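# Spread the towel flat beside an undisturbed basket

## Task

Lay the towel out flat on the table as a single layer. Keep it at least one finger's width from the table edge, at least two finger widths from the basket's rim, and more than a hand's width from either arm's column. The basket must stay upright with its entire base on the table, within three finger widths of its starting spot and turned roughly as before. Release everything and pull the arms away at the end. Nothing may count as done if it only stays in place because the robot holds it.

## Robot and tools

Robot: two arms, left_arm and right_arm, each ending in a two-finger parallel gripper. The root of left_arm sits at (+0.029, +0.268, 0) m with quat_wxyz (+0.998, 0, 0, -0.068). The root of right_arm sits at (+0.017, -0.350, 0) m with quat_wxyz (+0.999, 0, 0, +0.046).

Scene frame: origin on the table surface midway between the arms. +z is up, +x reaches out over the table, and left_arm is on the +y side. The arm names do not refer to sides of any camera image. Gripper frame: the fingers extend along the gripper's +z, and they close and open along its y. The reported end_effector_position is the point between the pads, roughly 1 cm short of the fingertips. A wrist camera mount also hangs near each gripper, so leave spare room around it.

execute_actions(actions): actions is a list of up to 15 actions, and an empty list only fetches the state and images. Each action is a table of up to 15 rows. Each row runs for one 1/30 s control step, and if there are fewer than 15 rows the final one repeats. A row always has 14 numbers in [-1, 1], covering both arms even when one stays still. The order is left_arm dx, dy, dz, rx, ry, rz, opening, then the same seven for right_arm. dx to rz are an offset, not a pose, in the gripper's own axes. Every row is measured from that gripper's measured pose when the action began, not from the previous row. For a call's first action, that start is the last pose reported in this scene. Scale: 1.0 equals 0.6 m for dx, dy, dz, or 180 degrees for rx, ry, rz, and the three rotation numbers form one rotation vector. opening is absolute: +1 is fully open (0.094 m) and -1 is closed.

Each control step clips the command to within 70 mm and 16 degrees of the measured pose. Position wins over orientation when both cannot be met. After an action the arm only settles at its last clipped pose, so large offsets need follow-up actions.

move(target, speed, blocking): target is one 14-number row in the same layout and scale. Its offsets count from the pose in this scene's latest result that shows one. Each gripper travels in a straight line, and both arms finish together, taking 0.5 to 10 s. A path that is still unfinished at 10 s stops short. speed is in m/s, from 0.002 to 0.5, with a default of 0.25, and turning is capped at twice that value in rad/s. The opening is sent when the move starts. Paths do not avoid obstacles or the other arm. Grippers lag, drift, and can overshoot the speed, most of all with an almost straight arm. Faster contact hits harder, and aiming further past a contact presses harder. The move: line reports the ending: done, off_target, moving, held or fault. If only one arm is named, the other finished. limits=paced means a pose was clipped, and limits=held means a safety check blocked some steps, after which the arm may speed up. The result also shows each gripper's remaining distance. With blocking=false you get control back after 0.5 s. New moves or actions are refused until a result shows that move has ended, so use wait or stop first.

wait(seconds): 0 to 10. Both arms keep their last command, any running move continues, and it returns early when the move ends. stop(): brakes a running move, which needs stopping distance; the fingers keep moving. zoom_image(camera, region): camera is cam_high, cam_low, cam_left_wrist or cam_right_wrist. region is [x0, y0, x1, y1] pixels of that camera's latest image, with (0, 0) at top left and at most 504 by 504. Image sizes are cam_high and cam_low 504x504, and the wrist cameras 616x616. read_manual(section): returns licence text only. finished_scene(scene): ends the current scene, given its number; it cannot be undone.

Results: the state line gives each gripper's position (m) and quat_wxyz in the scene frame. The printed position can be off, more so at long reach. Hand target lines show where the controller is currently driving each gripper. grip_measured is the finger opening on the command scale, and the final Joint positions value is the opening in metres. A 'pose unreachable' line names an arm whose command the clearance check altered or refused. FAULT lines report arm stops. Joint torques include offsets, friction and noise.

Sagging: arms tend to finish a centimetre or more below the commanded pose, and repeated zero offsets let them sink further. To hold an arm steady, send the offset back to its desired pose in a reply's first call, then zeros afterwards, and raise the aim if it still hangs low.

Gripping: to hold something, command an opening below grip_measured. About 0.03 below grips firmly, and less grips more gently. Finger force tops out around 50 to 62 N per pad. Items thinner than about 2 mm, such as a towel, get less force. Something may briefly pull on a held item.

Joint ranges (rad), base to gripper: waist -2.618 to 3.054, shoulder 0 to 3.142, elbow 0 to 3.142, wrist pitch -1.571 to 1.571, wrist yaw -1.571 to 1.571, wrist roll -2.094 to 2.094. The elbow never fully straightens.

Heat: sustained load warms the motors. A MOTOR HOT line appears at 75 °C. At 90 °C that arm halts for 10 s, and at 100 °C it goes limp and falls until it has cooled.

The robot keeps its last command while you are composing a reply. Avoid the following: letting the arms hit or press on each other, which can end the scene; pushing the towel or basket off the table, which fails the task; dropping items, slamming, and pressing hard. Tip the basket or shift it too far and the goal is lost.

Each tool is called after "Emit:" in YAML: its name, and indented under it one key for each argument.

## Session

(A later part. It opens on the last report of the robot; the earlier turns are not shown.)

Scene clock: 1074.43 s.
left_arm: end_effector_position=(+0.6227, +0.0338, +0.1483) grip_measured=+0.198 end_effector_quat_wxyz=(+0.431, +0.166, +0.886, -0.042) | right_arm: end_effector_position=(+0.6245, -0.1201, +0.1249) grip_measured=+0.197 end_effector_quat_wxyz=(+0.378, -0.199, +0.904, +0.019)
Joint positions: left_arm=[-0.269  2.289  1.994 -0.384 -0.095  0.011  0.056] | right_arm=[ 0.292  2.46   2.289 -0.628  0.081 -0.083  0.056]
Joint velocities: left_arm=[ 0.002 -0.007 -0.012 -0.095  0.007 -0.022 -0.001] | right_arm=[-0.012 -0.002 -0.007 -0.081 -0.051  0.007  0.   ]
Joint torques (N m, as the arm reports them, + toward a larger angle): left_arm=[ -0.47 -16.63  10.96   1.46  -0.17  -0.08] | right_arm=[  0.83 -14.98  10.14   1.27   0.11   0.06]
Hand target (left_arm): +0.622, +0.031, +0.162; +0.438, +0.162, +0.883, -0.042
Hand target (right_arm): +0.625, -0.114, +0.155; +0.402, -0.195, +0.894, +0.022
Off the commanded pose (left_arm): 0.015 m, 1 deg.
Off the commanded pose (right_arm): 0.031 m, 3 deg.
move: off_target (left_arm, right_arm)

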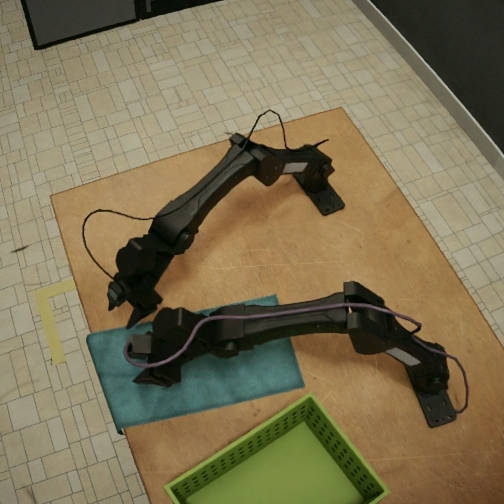

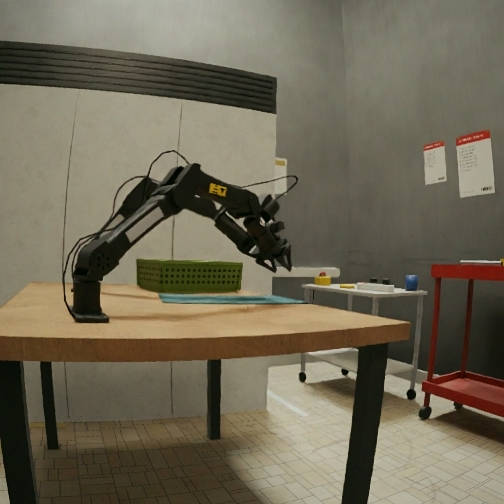

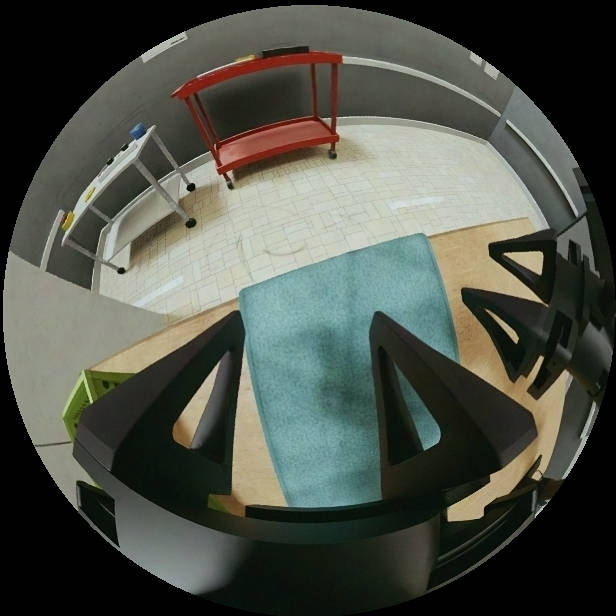

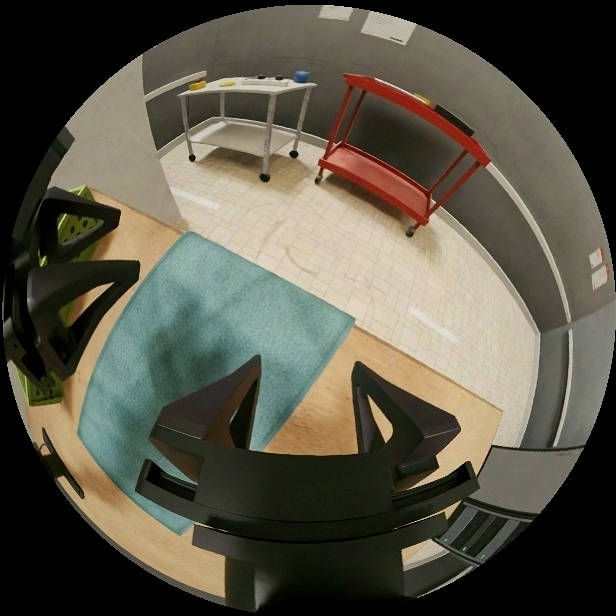

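Emit:
move:
  target: [0.346,-0.176,-0.375,-0.028,0.285,-0.110,0.72,0.408,0.185,-0.413,0.028,0.249,0.168,0.72]
  speed: 0.13

Scene clock: 1110.43 s.
left_arm: end_effector_position=(+0.3109, +0.0350, +0.1216) grip_measured=+0.718 end_effector_quat_wxyz=(+0.015, +0.008, +1.000, -0.004) | right_arm: end_effector_position=(+0.2666, -0.1489, +0.1126) grip_measured=+0.717 end_effector_quat_wxyz=(-0.006, +0.061, +0.998, -0.005)
Joint positions: left_arm=[-0.565  1.908  1.676 -1.311 -0.012 -0.683  0.081] | right_arm=[ 0.585  1.774  1.469 -1.283 -0.001  0.798  0.081]
Joint velocities: left_arm=[ 0.002 -0.012 -0.012 -0.007 -0.066 -0.037 -0.001] | right_arm=[-0.017 -0.007 -0.022 -0.051 -0.037  0.022  0.   ]
Joint torques (N m, as the arm reports them, + toward a larger angle): left_arm=[ -0.49 -12.33   4.87   0.15   0.13  -0.1 ] | right_arm=[ 0.79 -9.43  5.59  0.07 -0.04  0.02]
Hand target (left_arm): +0.301, +0.038, +0.121; +0.002, +0.006, +1.000, -0.001
Hand target (right_arm): +0.260, -0.148, +0.121; -0.003, +0.060, +0.998, +0.003
Off the commanded pose (left_arm): 0.011 m, 2 deg.
Off the commanded pose (right_arm): 0.010 m, 1 deg.
move: off_target (left_arm)

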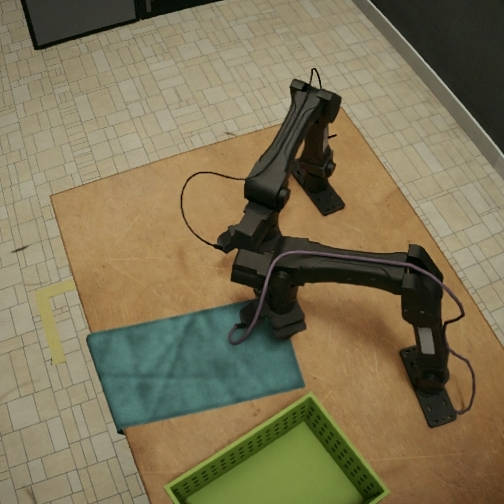

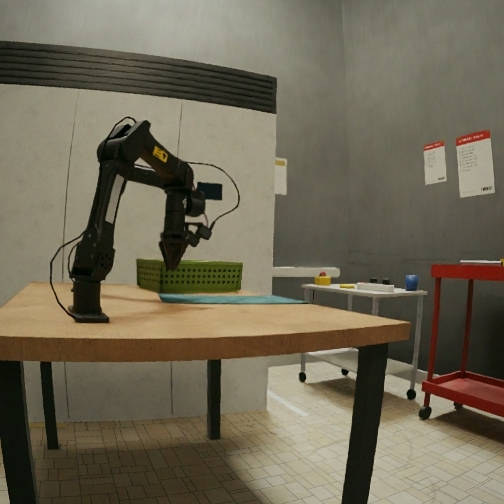

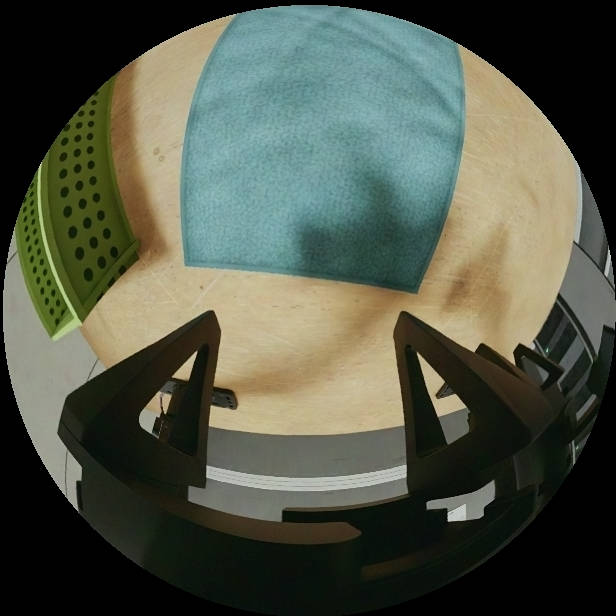

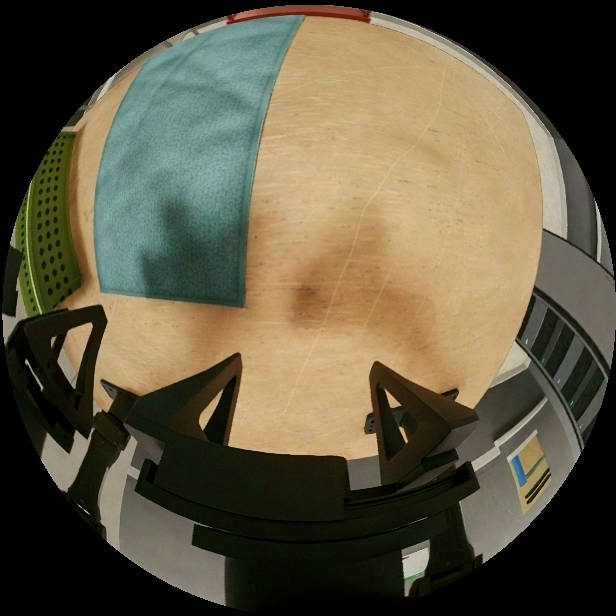

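Emit:
execute_actions:
  actions: []

Scene clock: 1122.83 s.
left_arm: end_effector_position=(+0.3107, +0.0349, +0.1216) grip_measured=+0.718 end_effector_quat_wxyz=(+0.014, +0.007, +1.000, -0.005) | right_arm: end_effector_position=(+0.2664, -0.1488, +0.1126) grip_measured=+0.717 end_effector_quat_wxyz=(-0.007, +0.062, +0.998, -0.005)
Joint positions: left_arm=[-0.565  1.908  1.676 -1.312 -0.011 -0.685  0.081] | right_arm=[ 0.585  1.774  1.469 -1.283 -0.002  0.8    0.081]
Joint velocities: left_arm=[-0.007  0.012 -0.007 -0.037 -0.081  0.037  0.001] | right_arm=[-0.017 -0.032  0.007 -0.051  0.037  0.022 -0.   ]
Joint torques (N m, as the arm reports them, + toward a larger angle): left_arm=[ -0.36 -12.25   4.77   0.21   0.09  -0.09] | right_arm=[ 0.74 -9.44  5.59  0.08 -0.05  0.07]
Hand target (left_arm): +0.301, +0.038, +0.121; +0.002, +0.006, +1.000, -0.001
Hand target (right_arm): +0.260, -0.148, +0.121; -0.003, +0.060, +0.998, +0.003
Off the commanded pose (left_arm): 0.011 m, 2 deg.
Off the commanded pose (right_arm): 0.010 m, 1 deg.

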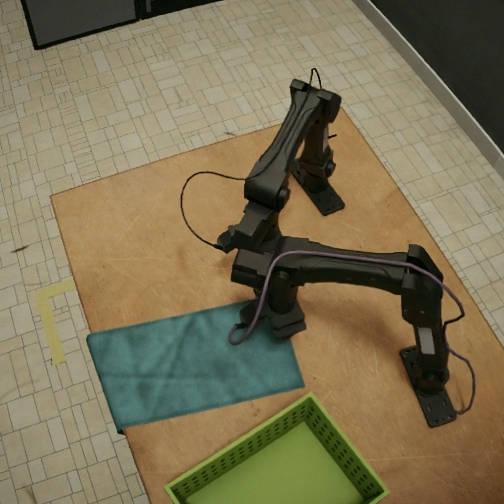

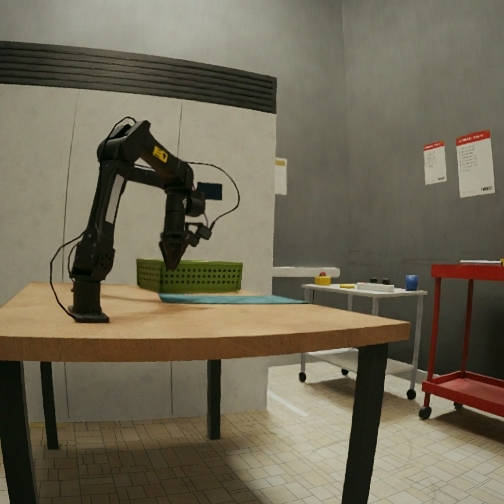

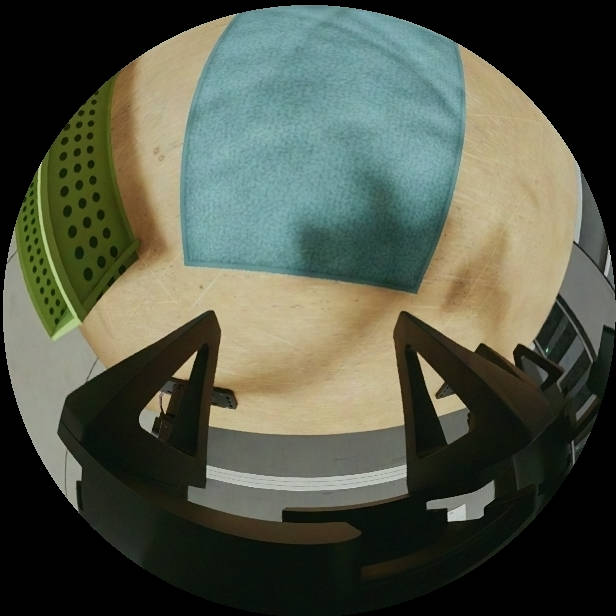

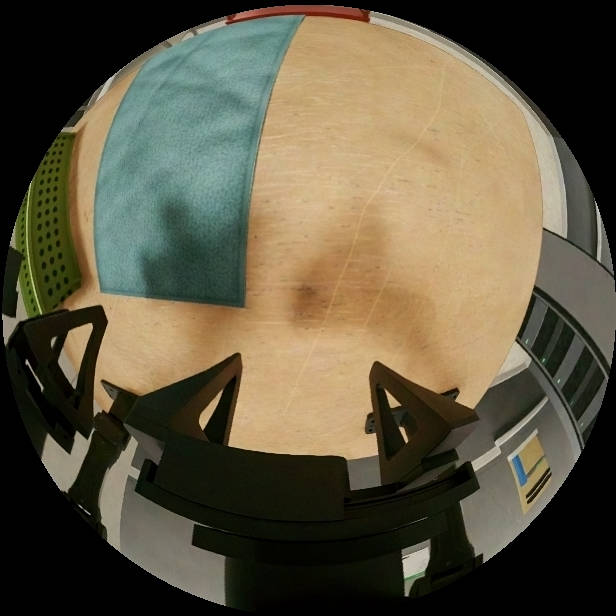

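Emit:
move:
  target: [-0.15,0,0.1,0,0,0,0.72, 0,0,0,0,0,0,0.72]
  speed: 0.1

Scene clock: 1133.87 s.
left_arm: end_effector_position=(+0.3944, +0.0361, +0.0593) grip_measured=+0.718 end_effector_quat_wxyz=(+0.005, +0.004, +1.000, +0.003) | right_arm: end_effector_position=(+0.2664, -0.1488, +0.1126) grip_measured=+0.717 end_effector_quat_wxyz=(-0.007, +0.062, +0.998, -0.005)
Joint positions: left_arm=[-0.438  2.226  1.906 -1.246 -0.011 -0.566  0.081] | right_arm=[ 0.585  1.774  1.469 -1.283 -0.002  0.8    0.081]
Joint velocities: left_arm=[-0.002 -0.007  0.007  0.022 -0.095  0.066 -0.   ] | right_arm=[-0.007  0.017  0.007 -0.066  0.007  0.007  0.001]
Joint torques (N m, as the arm reports them, + toward a larger angle): left_arm=[  0.56 -13.39   9.56   0.28   0.05   0.14] | right_arm=[ 0.   -6.83  6.29  0.18  0.01 -0.01]
Hand target (left_arm): +0.402, +0.033, +0.064; +0.014, +0.007, +1.000, -0.004
Hand target (right_arm): +0.266, -0.149, +0.113; -0.007, +0.062, +0.998, -0.005
Off the commanded pose (left_arm): 0.010 m, 1 deg.
Off the commanded pose (right_arm): 0.000 m, 0 deg.
move: done

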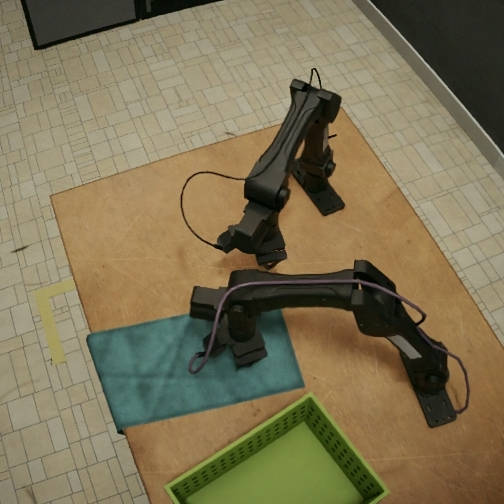

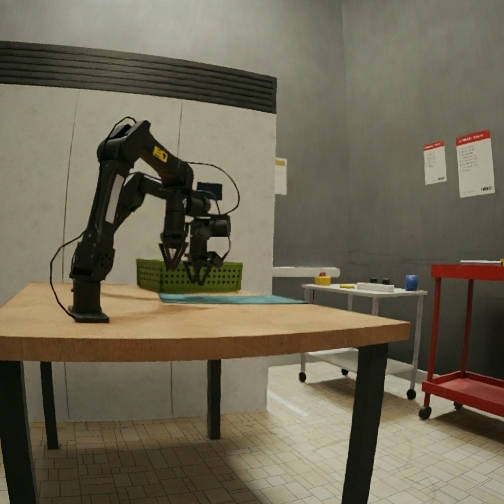

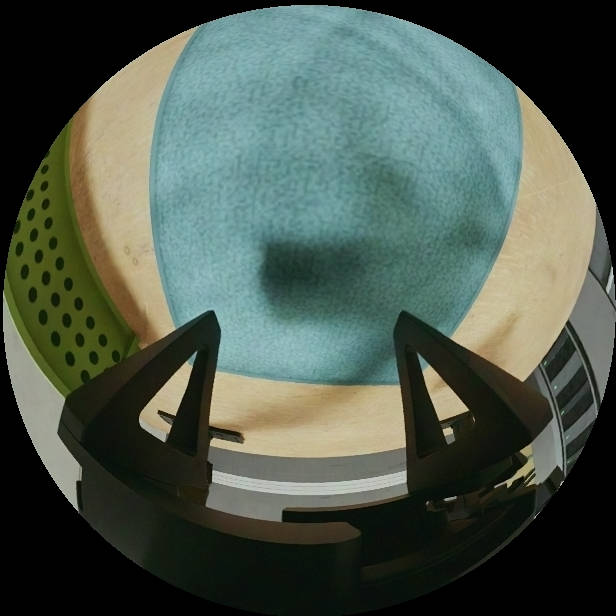

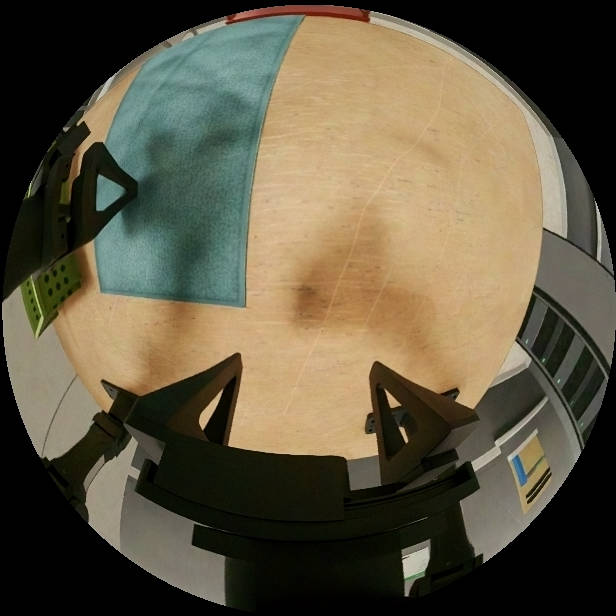

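Emit:
move:
  target: [0,0,0.08,0,0,0,0.72, 0,0,0,0,0,0,0.72]
  speed: 0.04

Emit:
move:
  target: [0.17,0,0.012,0,0,0,0.72, 0,0,0,0,0,0,0.72]
  speed: 0.04

Scene clock: 1141.30 s.
left_arm: end_effector_position=(+0.3994, +0.0329, +0.0214) grip_measured=+0.718 end_effector_quat_wxyz=(+0.015, +0.004, +1.000, -0.003) | right_arm: end_effector_position=(+0.2664, -0.1488, +0.1126) grip_measured=+0.717 end_effector_quat_wxyz=(-0.007, +0.062, +0.998, -0.005)
Joint positions: left_arm=[-0.438  2.251  1.795 -1.087 -0.011 -0.564  0.081] | right_arm=[ 0.585  1.774  1.469 -1.283 -0.002  0.8    0.081]
Joint velocities: left_arm=[-0.012  0.007 -0.007  0.051 -0.081  0.037  0.   ] | right_arm=[ 0.027 -0.022  0.012 -0.007 -0.007 -0.051  0.   ]
Joint torques (N m, as the arm reports them, + toward a larger angle): left_arm=[  0.2  -13.12   4.93   0.38   0.01  -0.02] | right_arm=[ 0.   -6.83  6.29  0.18  0.    0.  ]
Hand target (left_arm): +0.395, +0.036, +0.012; +0.005, +0.004, +1.000, +0.003
Hand target (right_arm): +0.266, -0.149, +0.113; -0.007, +0.062, +0.998, -0.005
Off the commanded pose (left_arm): 0.012 m, 1 deg.
Off the commanded pose (right_arm): 0.000 m, 0 deg.
move: off_target (left_arm)

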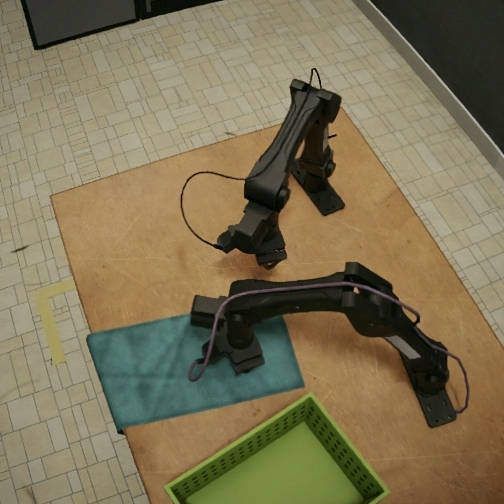

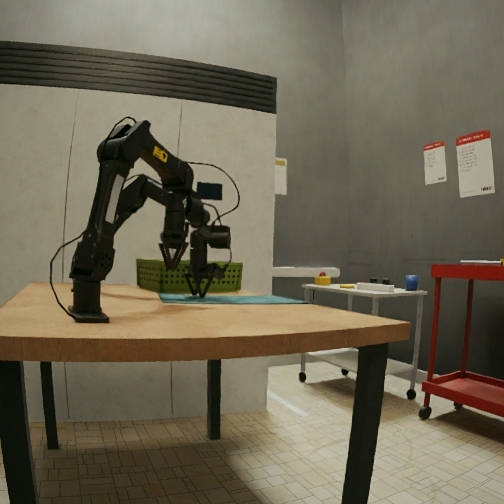

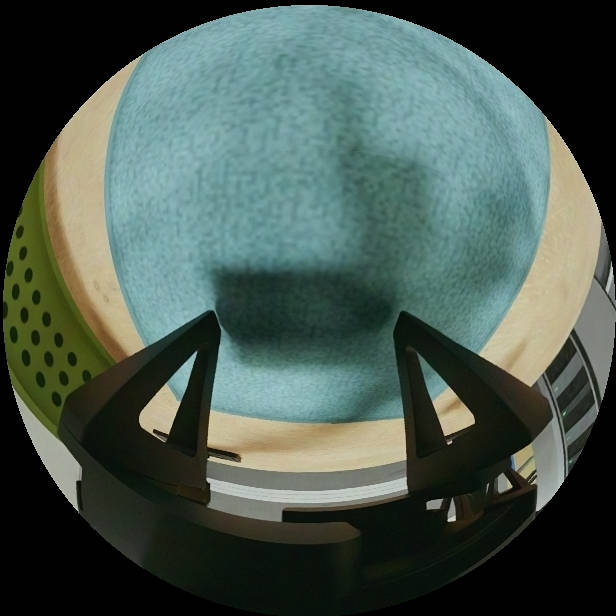

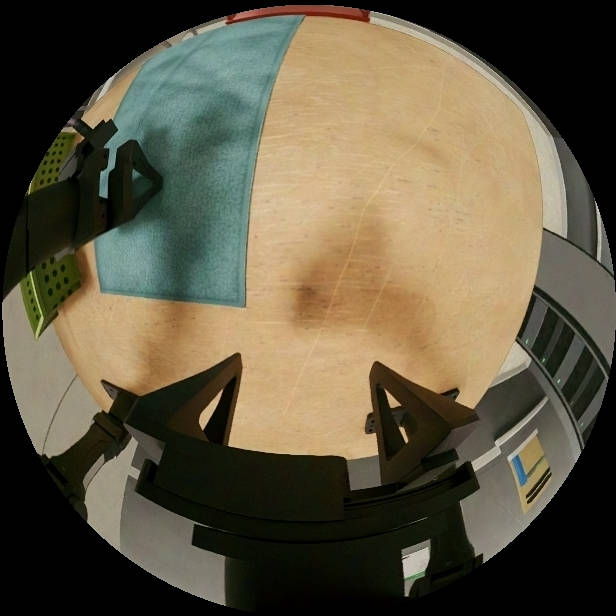

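Scene clock: 1144.13 s.
left_arm: end_effector_position=(+0.3064, +0.0291, +0.0157) grip_measured=+0.718 end_effector_quat_wxyz=(+0.021, +0.008, +1.000, -0.010) | right_arm: end_effector_position=(+0.2664, -0.1488, +0.1126) grip_measured=+0.717 end_effector_quat_wxyz=(-0.007, +0.062, +0.998, -0.005)
Joint positions: left_arm=[-0.586  1.972  1.334 -0.887 -0.014 -0.705  0.081] | right_arm=[ 0.585  1.774  1.469 -1.283 -0.002  0.8    0.081]
Joint velocities: left_arm=[-0.007  0.017 -0.007 -0.154  0.022 -0.066 -0.   ] | right_arm=[-0.007 -0.007 -0.012  0.022 -0.007  0.022  0.001]
Joint torques (N m, as the arm reports them, + toward a larger angle): left_arm=[ -0.63 -11.98   3.93   0.39   0.    -0.13] | right_arm=[-0.01 -6.83  6.29  0.17  0.01 -0.01]
Hand target (left_arm): +0.298, +0.033, +0.012; +0.015, +0.005, +1.000, -0.003
Hand target (right_arm): +0.266, -0.149, +0.113; -0.007, +0.062, +0.998, -0.005
Off the commanded pose (left_arm): 0.011 m, 1 deg.
Off the commanded pose (right_arm): 0.000 m, 0 deg.
move: off_target (left_arm)

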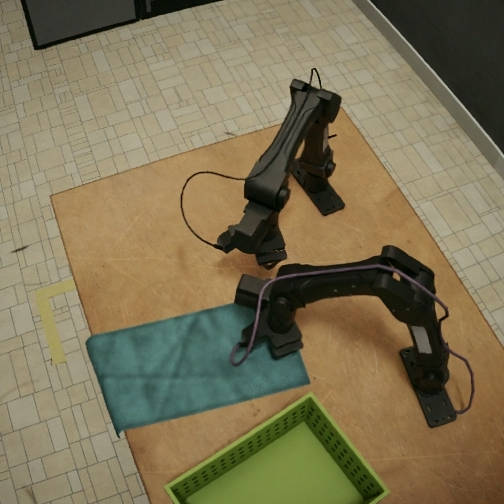

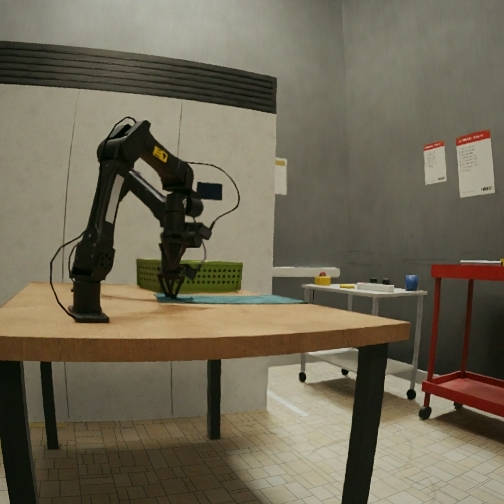

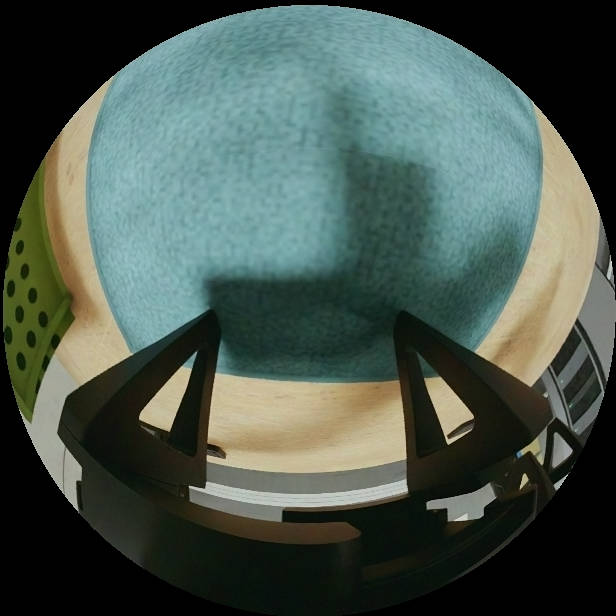

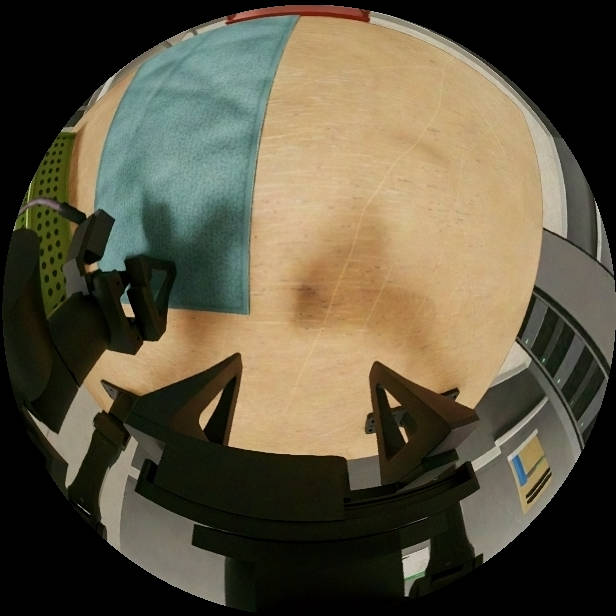

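Emit:
move:
  target: [0,0,-0.075,0,0,0,0.72, 0,0,0,0,0,0,0.72]
  speed: 0.08

Emit:
move:
  target: [-0.045,0.14,0,0,0,0,0.72, 0,0,0,0,0,0,0.72]
  speed: 0.08

Scene clock: 1161.93 s.
left_arm: end_effector_position=(+0.3011, +0.0338, +0.0511) grip_measured=+0.718 end_effector_quat_wxyz=(+0.015, +0.007, +1.000, -0.003) | right_arm: end_effector_position=(+0.2664, -0.1488, +0.1126) grip_measured=+0.717 end_effector_quat_wxyz=(-0.007, +0.062, +0.998, -0.005)
Joint positions: left_arm=[-0.586  1.919  1.408 -1.034 -0.014 -0.707  0.081] | right_arm=[ 0.585  1.774  1.469 -1.283 -0.002  0.8    0.081]
Joint velocities: left_arm=[-0.002  0.002  0.002  0.007  0.081 -0.037  0.001] | right_arm=[-0.022  0.002  0.002 -0.007  0.022 -0.007  0.001]
Joint torques (N m, as the arm reports them, + toward a larger angle): left_arm=[  0.   -11.66   9.26   0.15  -0.01   0.08] | right_arm=[ 0.   -6.83  6.29  0.18  0.01 -0.01]
Hand target (left_arm): +0.304, +0.031, +0.061; +0.022, +0.008, +1.000, -0.010
Hand target (right_arm): +0.266, -0.149, +0.113; -0.007, +0.062, +0.998, -0.005
Off the commanded pose (left_arm): 0.011 m, 1 deg.
Off the commanded pose (right_arm): 0.000 m, 0 deg.
move: off_target (left_arm)

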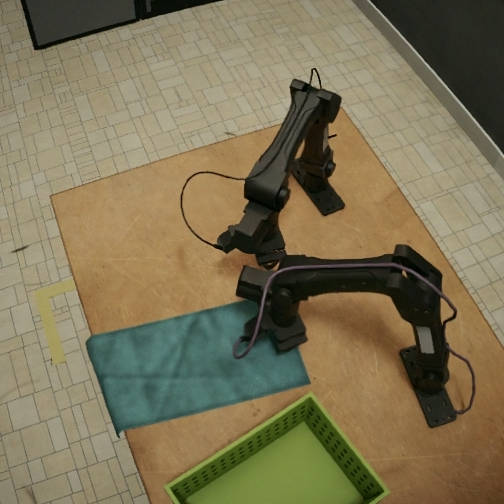

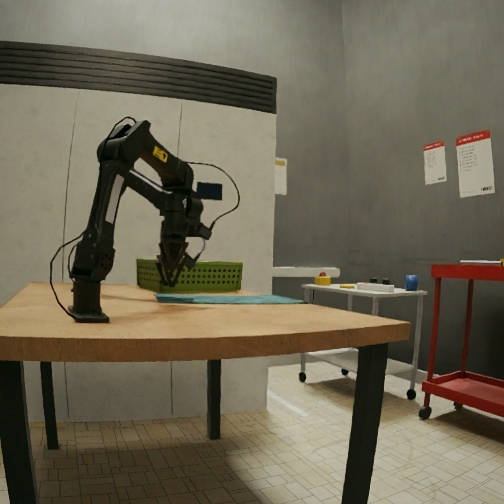

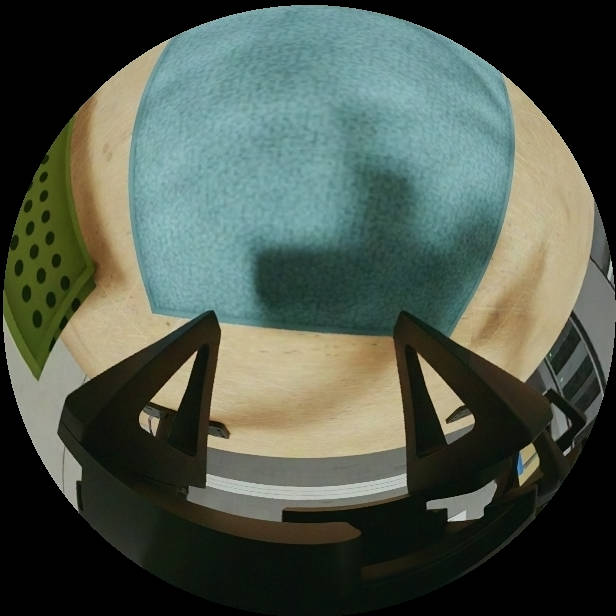

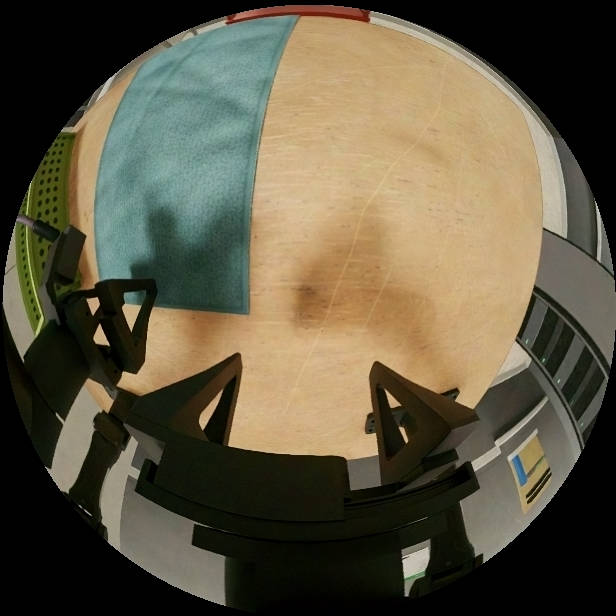

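Scene clock: 1163.47 s.
left_arm: end_effector_position=(+0.3322, +0.1155, +0.0508) grip_measured=+0.718 end_effector_quat_wxyz=(+0.014, +0.002, +1.000, +0.001) | right_arm: end_effector_position=(+0.2664, -0.1488, +0.1126) grip_measured=+0.717 end_effector_quat_wxyz=(-0.007, +0.062, +0.998, -0.005)
Joint positions: left_arm=[-0.342  1.849  1.314 -1.011 -0.014 -0.473  0.081] | right_arm=[ 0.585  1.774  1.469 -1.283 -0.002  0.8    0.081]
Joint velocities: left_arm=[-0.017 -0.017  0.007 -0.007 -0.007  0.066  0.   ] | right_arm=[-0.002  0.002  0.002  0.022  0.022 -0.051  0.   ]
Joint torques (N m, as the arm reports them, + toward a larger angle): left_arm=[  0.34 -11.55   4.62   0.4    0.06   0.14] | right_arm=[ 0.   -6.82  6.3   0.17  0.01 -0.01]
Hand target (left_arm): +0.328, +0.118, +0.050; +0.013, +0.007, +1.000, -0.003
Hand target (right_arm): +0.266, -0.149, +0.113; -0.007, +0.062, +0.998, -0.005
Off the commanded pose (left_arm): 0.004 m, 1 deg.
Off the commanded pose (right_arm): 0.000 m, 0 deg.
move: done

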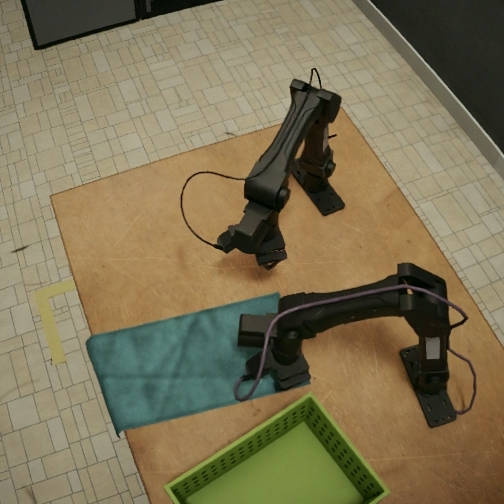

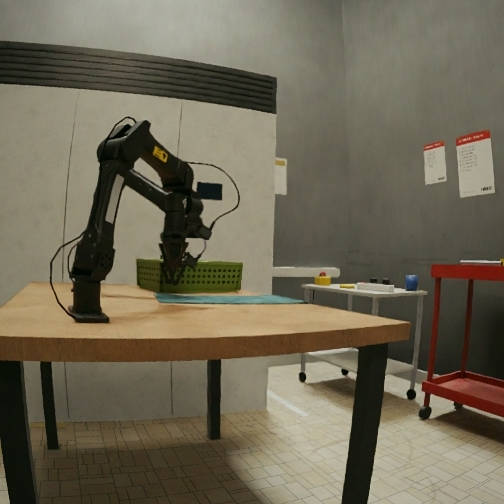

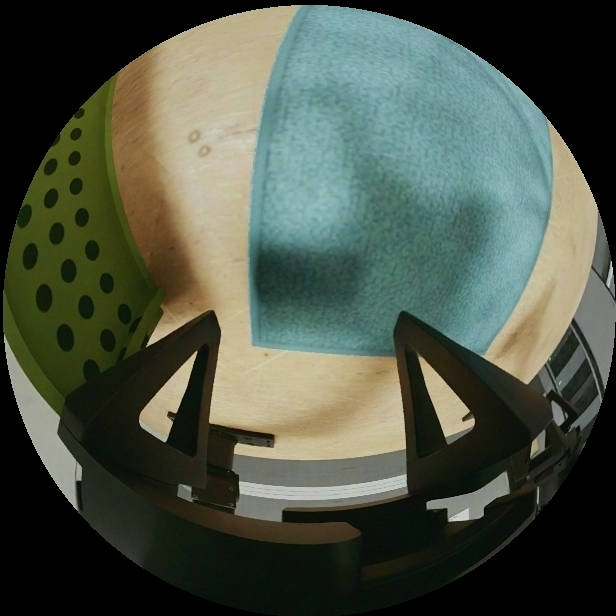

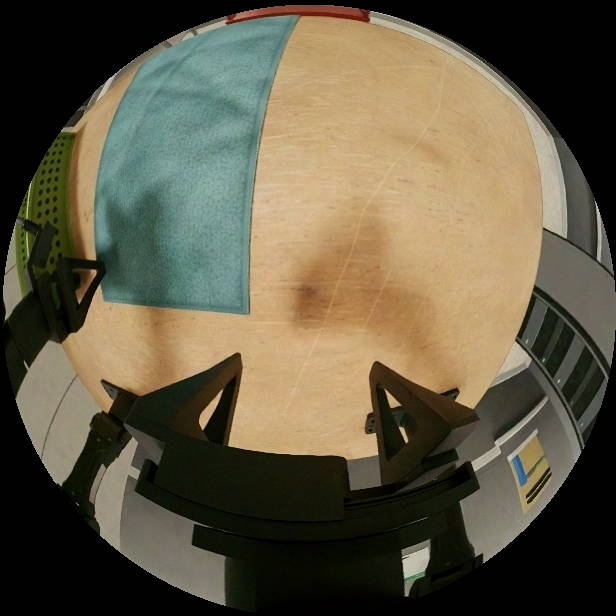

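Emit:
move:
  target: [0,0,0,0,0,0,0.72, -0.032,0.15,0.1,0,0,0,0.72]
  speed: 0.08

Scene clock: 1175.93 s.
left_arm: end_effector_position=(+0.3324, +0.1154, +0.0509) grip_measured=+0.718 end_effector_quat_wxyz=(+0.015, +0.003, +1.000, +0.000) | right_arm: end_effector_position=(+0.2903, -0.0735, +0.0450) grip_measured=+0.717 end_effector_quat_wxyz=(-0.018, +0.062, +0.998, -0.019)
Joint positions: left_arm=[-0.342  1.849  1.314 -1.01  -0.014 -0.47   0.081] | right_arm=[ 0.697  2.109  1.66  -1.174 -0.002  0.914  0.081]
Joint velocities: left_arm=[-0.002 -0.002  0.002  0.037 -0.007  0.007 -0.   ] | right_arm=[ 0.002  0.002 -0.017  0.022 -0.081  0.037 -0.   ]
Joint torques (N m, as the arm reports them, + toward a larger angle): left_arm=[  0.11 -10.08   6.84   0.32   0.    -0.02] | right_arm=[ 0.95 -9.05  9.04  0.18 -0.02  0.11]
Hand target (left_arm): +0.332, +0.115, +0.051; +0.015, +0.002, +1.000, +0.000
Hand target (right_arm): +0.295, -0.063, +0.051; -0.007, +0.062, +0.998, -0.004
Off the commanded pose (left_arm): 0.000 m, 0 deg.
Off the commanded pose (right_arm): 0.014 m, 2 deg.
move: off_target (right_arm)

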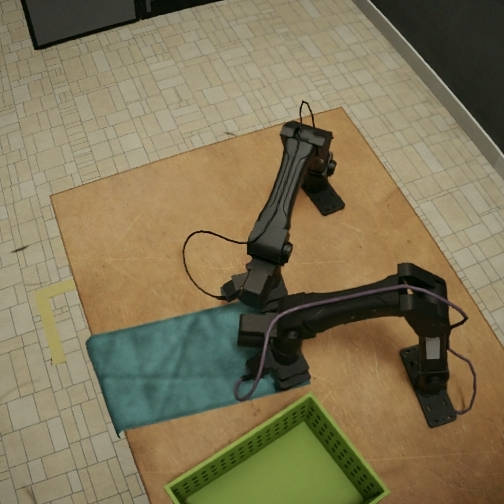

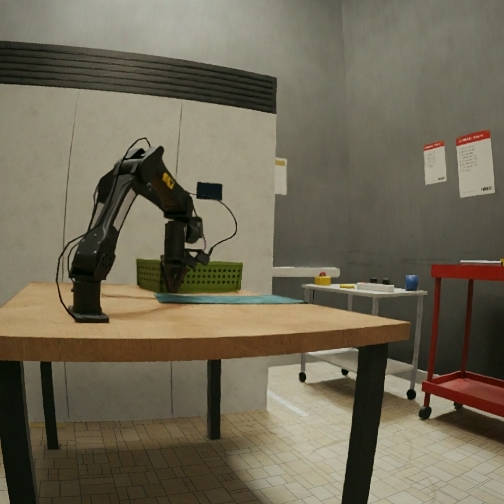

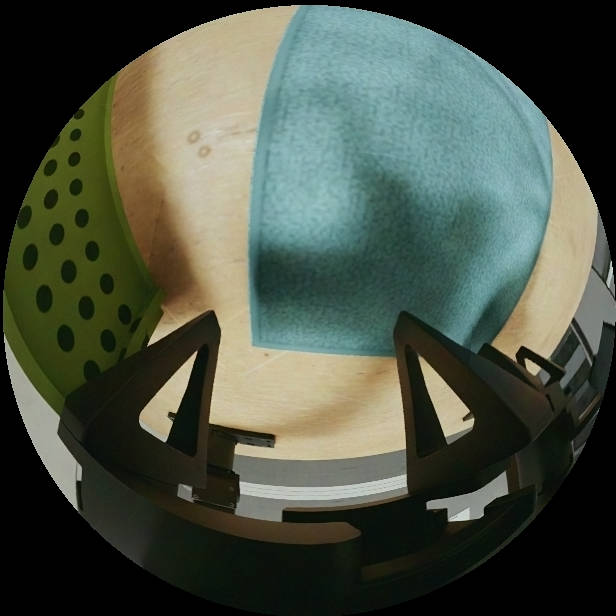

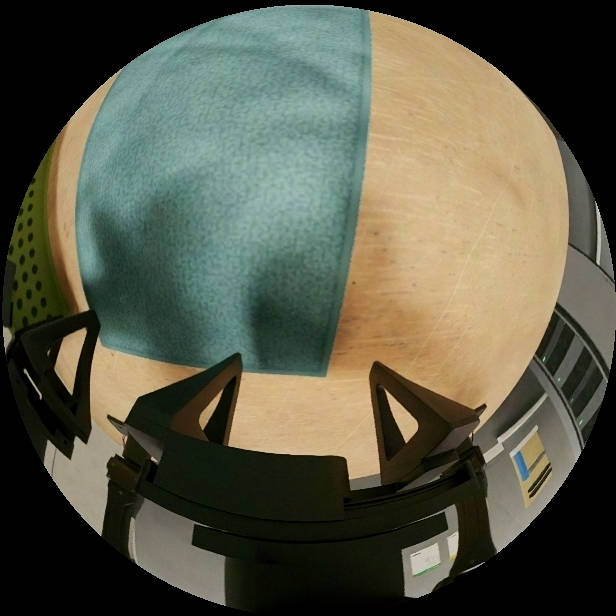

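Emit:
move:
  target: [0,0,0,0,0,0,0.72, -0.04,0.035,-0.005,0,0,0,0.72]
  speed: 0.04

Scene clock: 1181.00 s.
left_arm: end_effector_position=(+0.3324, +0.1154, +0.0509) grip_measured=+0.718 end_effector_quat_wxyz=(+0.015, +0.003, +1.000, +0.000) | right_arm: end_effector_position=(+0.3100, -0.0537, +0.0409) grip_measured=+0.717 end_effector_quat_wxyz=(-0.020, +0.059, +0.998, -0.021)
Joint positions: left_arm=[-0.342  1.849  1.314 -1.01  -0.014 -0.47   0.081] | right_arm=[ 0.697  2.231  1.839 -1.236 -0.002  0.906  0.081]
Joint velocities: left_arm=[-0.017 -0.007  0.017  0.022  0.051  0.066 -0.   ] | right_arm=[-0.022  0.002  0.022 -0.022 -0.037 -0.051  0.001]
Joint torques (N m, as the arm reports them, + toward a larger angle): left_arm=[  0.09 -10.12   6.74   0.31   0.     0.04] | right_arm=[-1.09 -9.66  8.9  -0.03  0.02 -0.07]
Hand target (left_arm): +0.332, +0.115, +0.051; +0.015, +0.003, +1.000, +0.000
Hand target (right_arm): +0.317, -0.056, +0.046; -0.018, +0.063, +0.998, -0.019
Off the commanded pose (left_arm): 0.000 m, 0 deg.
Off the commanded pose (right_arm): 0.009 m, 1 deg.
move: done

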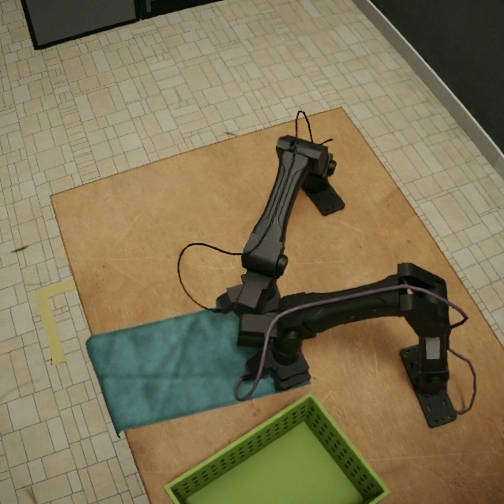

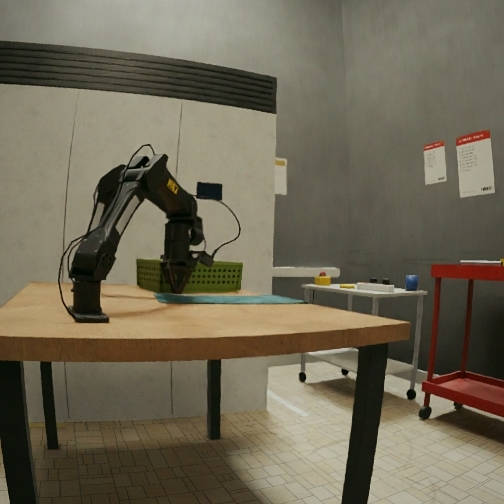

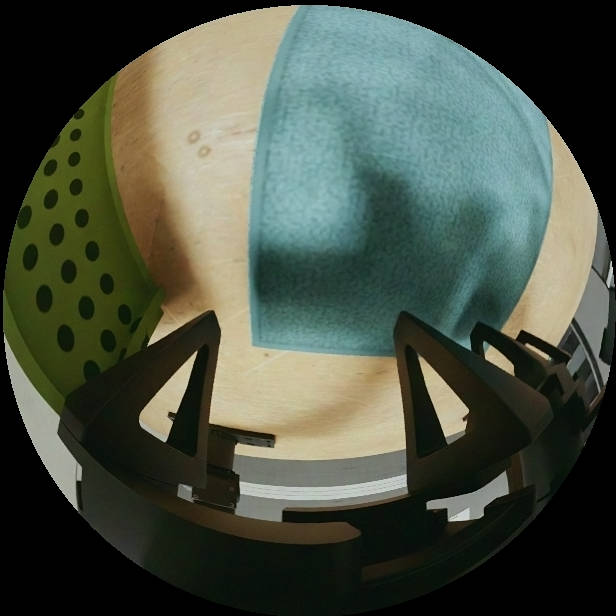

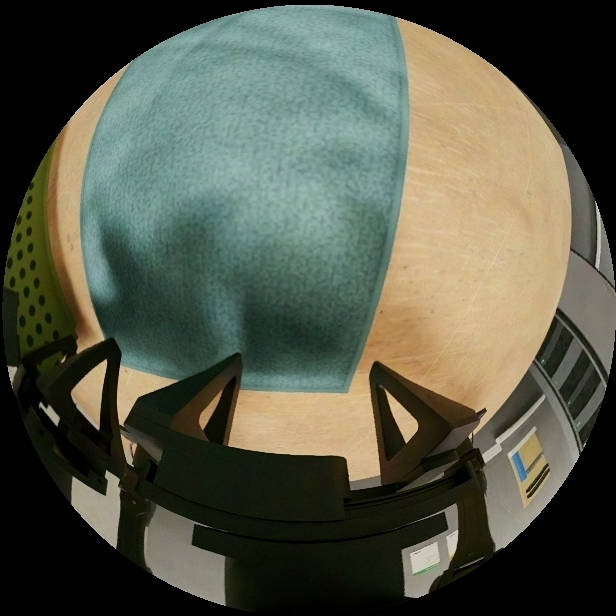

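Emit:
move:
  target: [0,0,0.045,0,0,0,0.72, 0,-0.025,0.025,0,0,0,0.72]
  speed: 0.03

Scene clock: 1185.60 s.
left_arm: end_effector_position=(+0.3389, +0.1121, +0.0333) grip_measured=+0.718 end_effector_quat_wxyz=(+0.026, +0.003, +1.000, -0.005) | right_arm: end_effector_position=(+0.3011, -0.0640, +0.0217) grip_measured=+0.718 end_effector_quat_wxyz=(-0.032, +0.053, +0.998, -0.025)
Joint positions: left_arm=[-0.342  1.874  1.273 -0.918 -0.014 -0.47   0.081] | right_arm=[ 0.69   2.214  1.731 -1.167 -0.013  0.887  0.081]
Joint velocities: left_arm=[-0.007  0.012 -0.032  0.081  0.007 -0.007  0.   ] | right_arm=[ 0.007  0.017 -0.022  0.022 -0.022  0.007 -0.001]
Joint torques (N m, as the arm reports them, + toward a larger angle): left_arm=[ 0.05 -9.14  4.56  0.45  0.   -0.01] | right_arm=[ -1.12 -11.64   4.57   0.17   0.11  -0.02]
Hand target (left_arm): +0.333, +0.115, +0.024; +0.015, +0.003, +1.000, +0.000
Hand target (right_arm): +0.307, -0.069, +0.027; -0.020, +0.059, +0.998, -0.021
Off the commanded pose (left_arm): 0.012 m, 1 deg.
Off the commanded pose (right_arm): 0.010 m, 2 deg.
move: off_target (left_arm)

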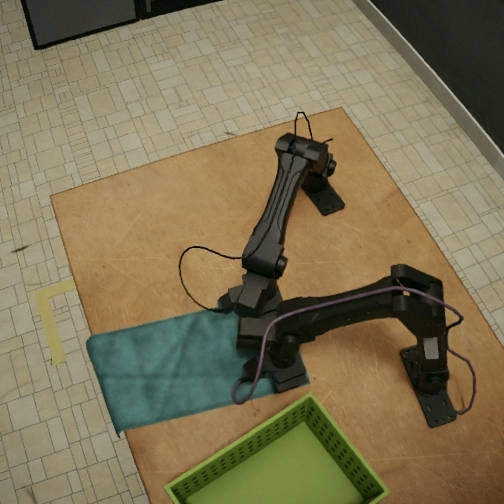

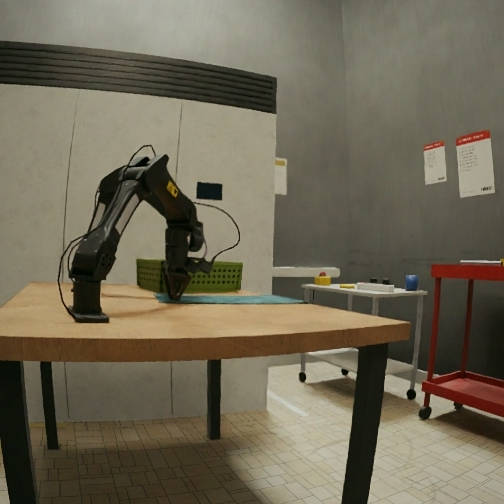

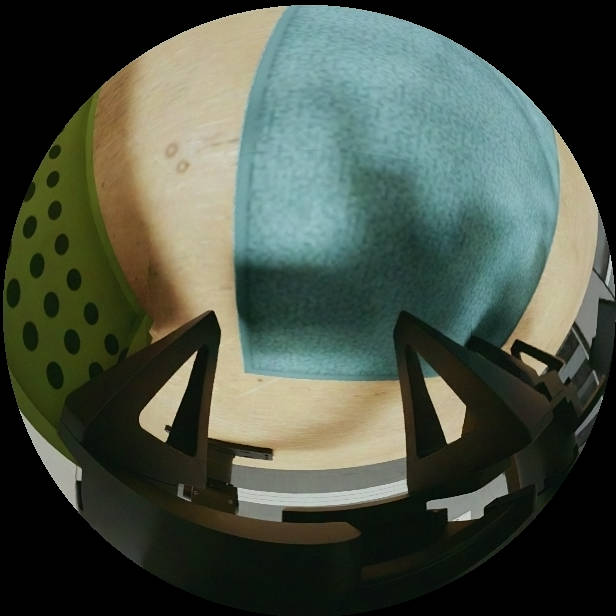

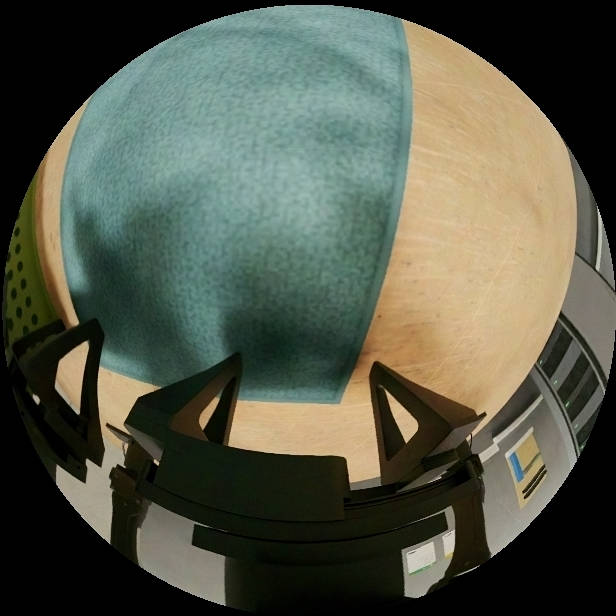

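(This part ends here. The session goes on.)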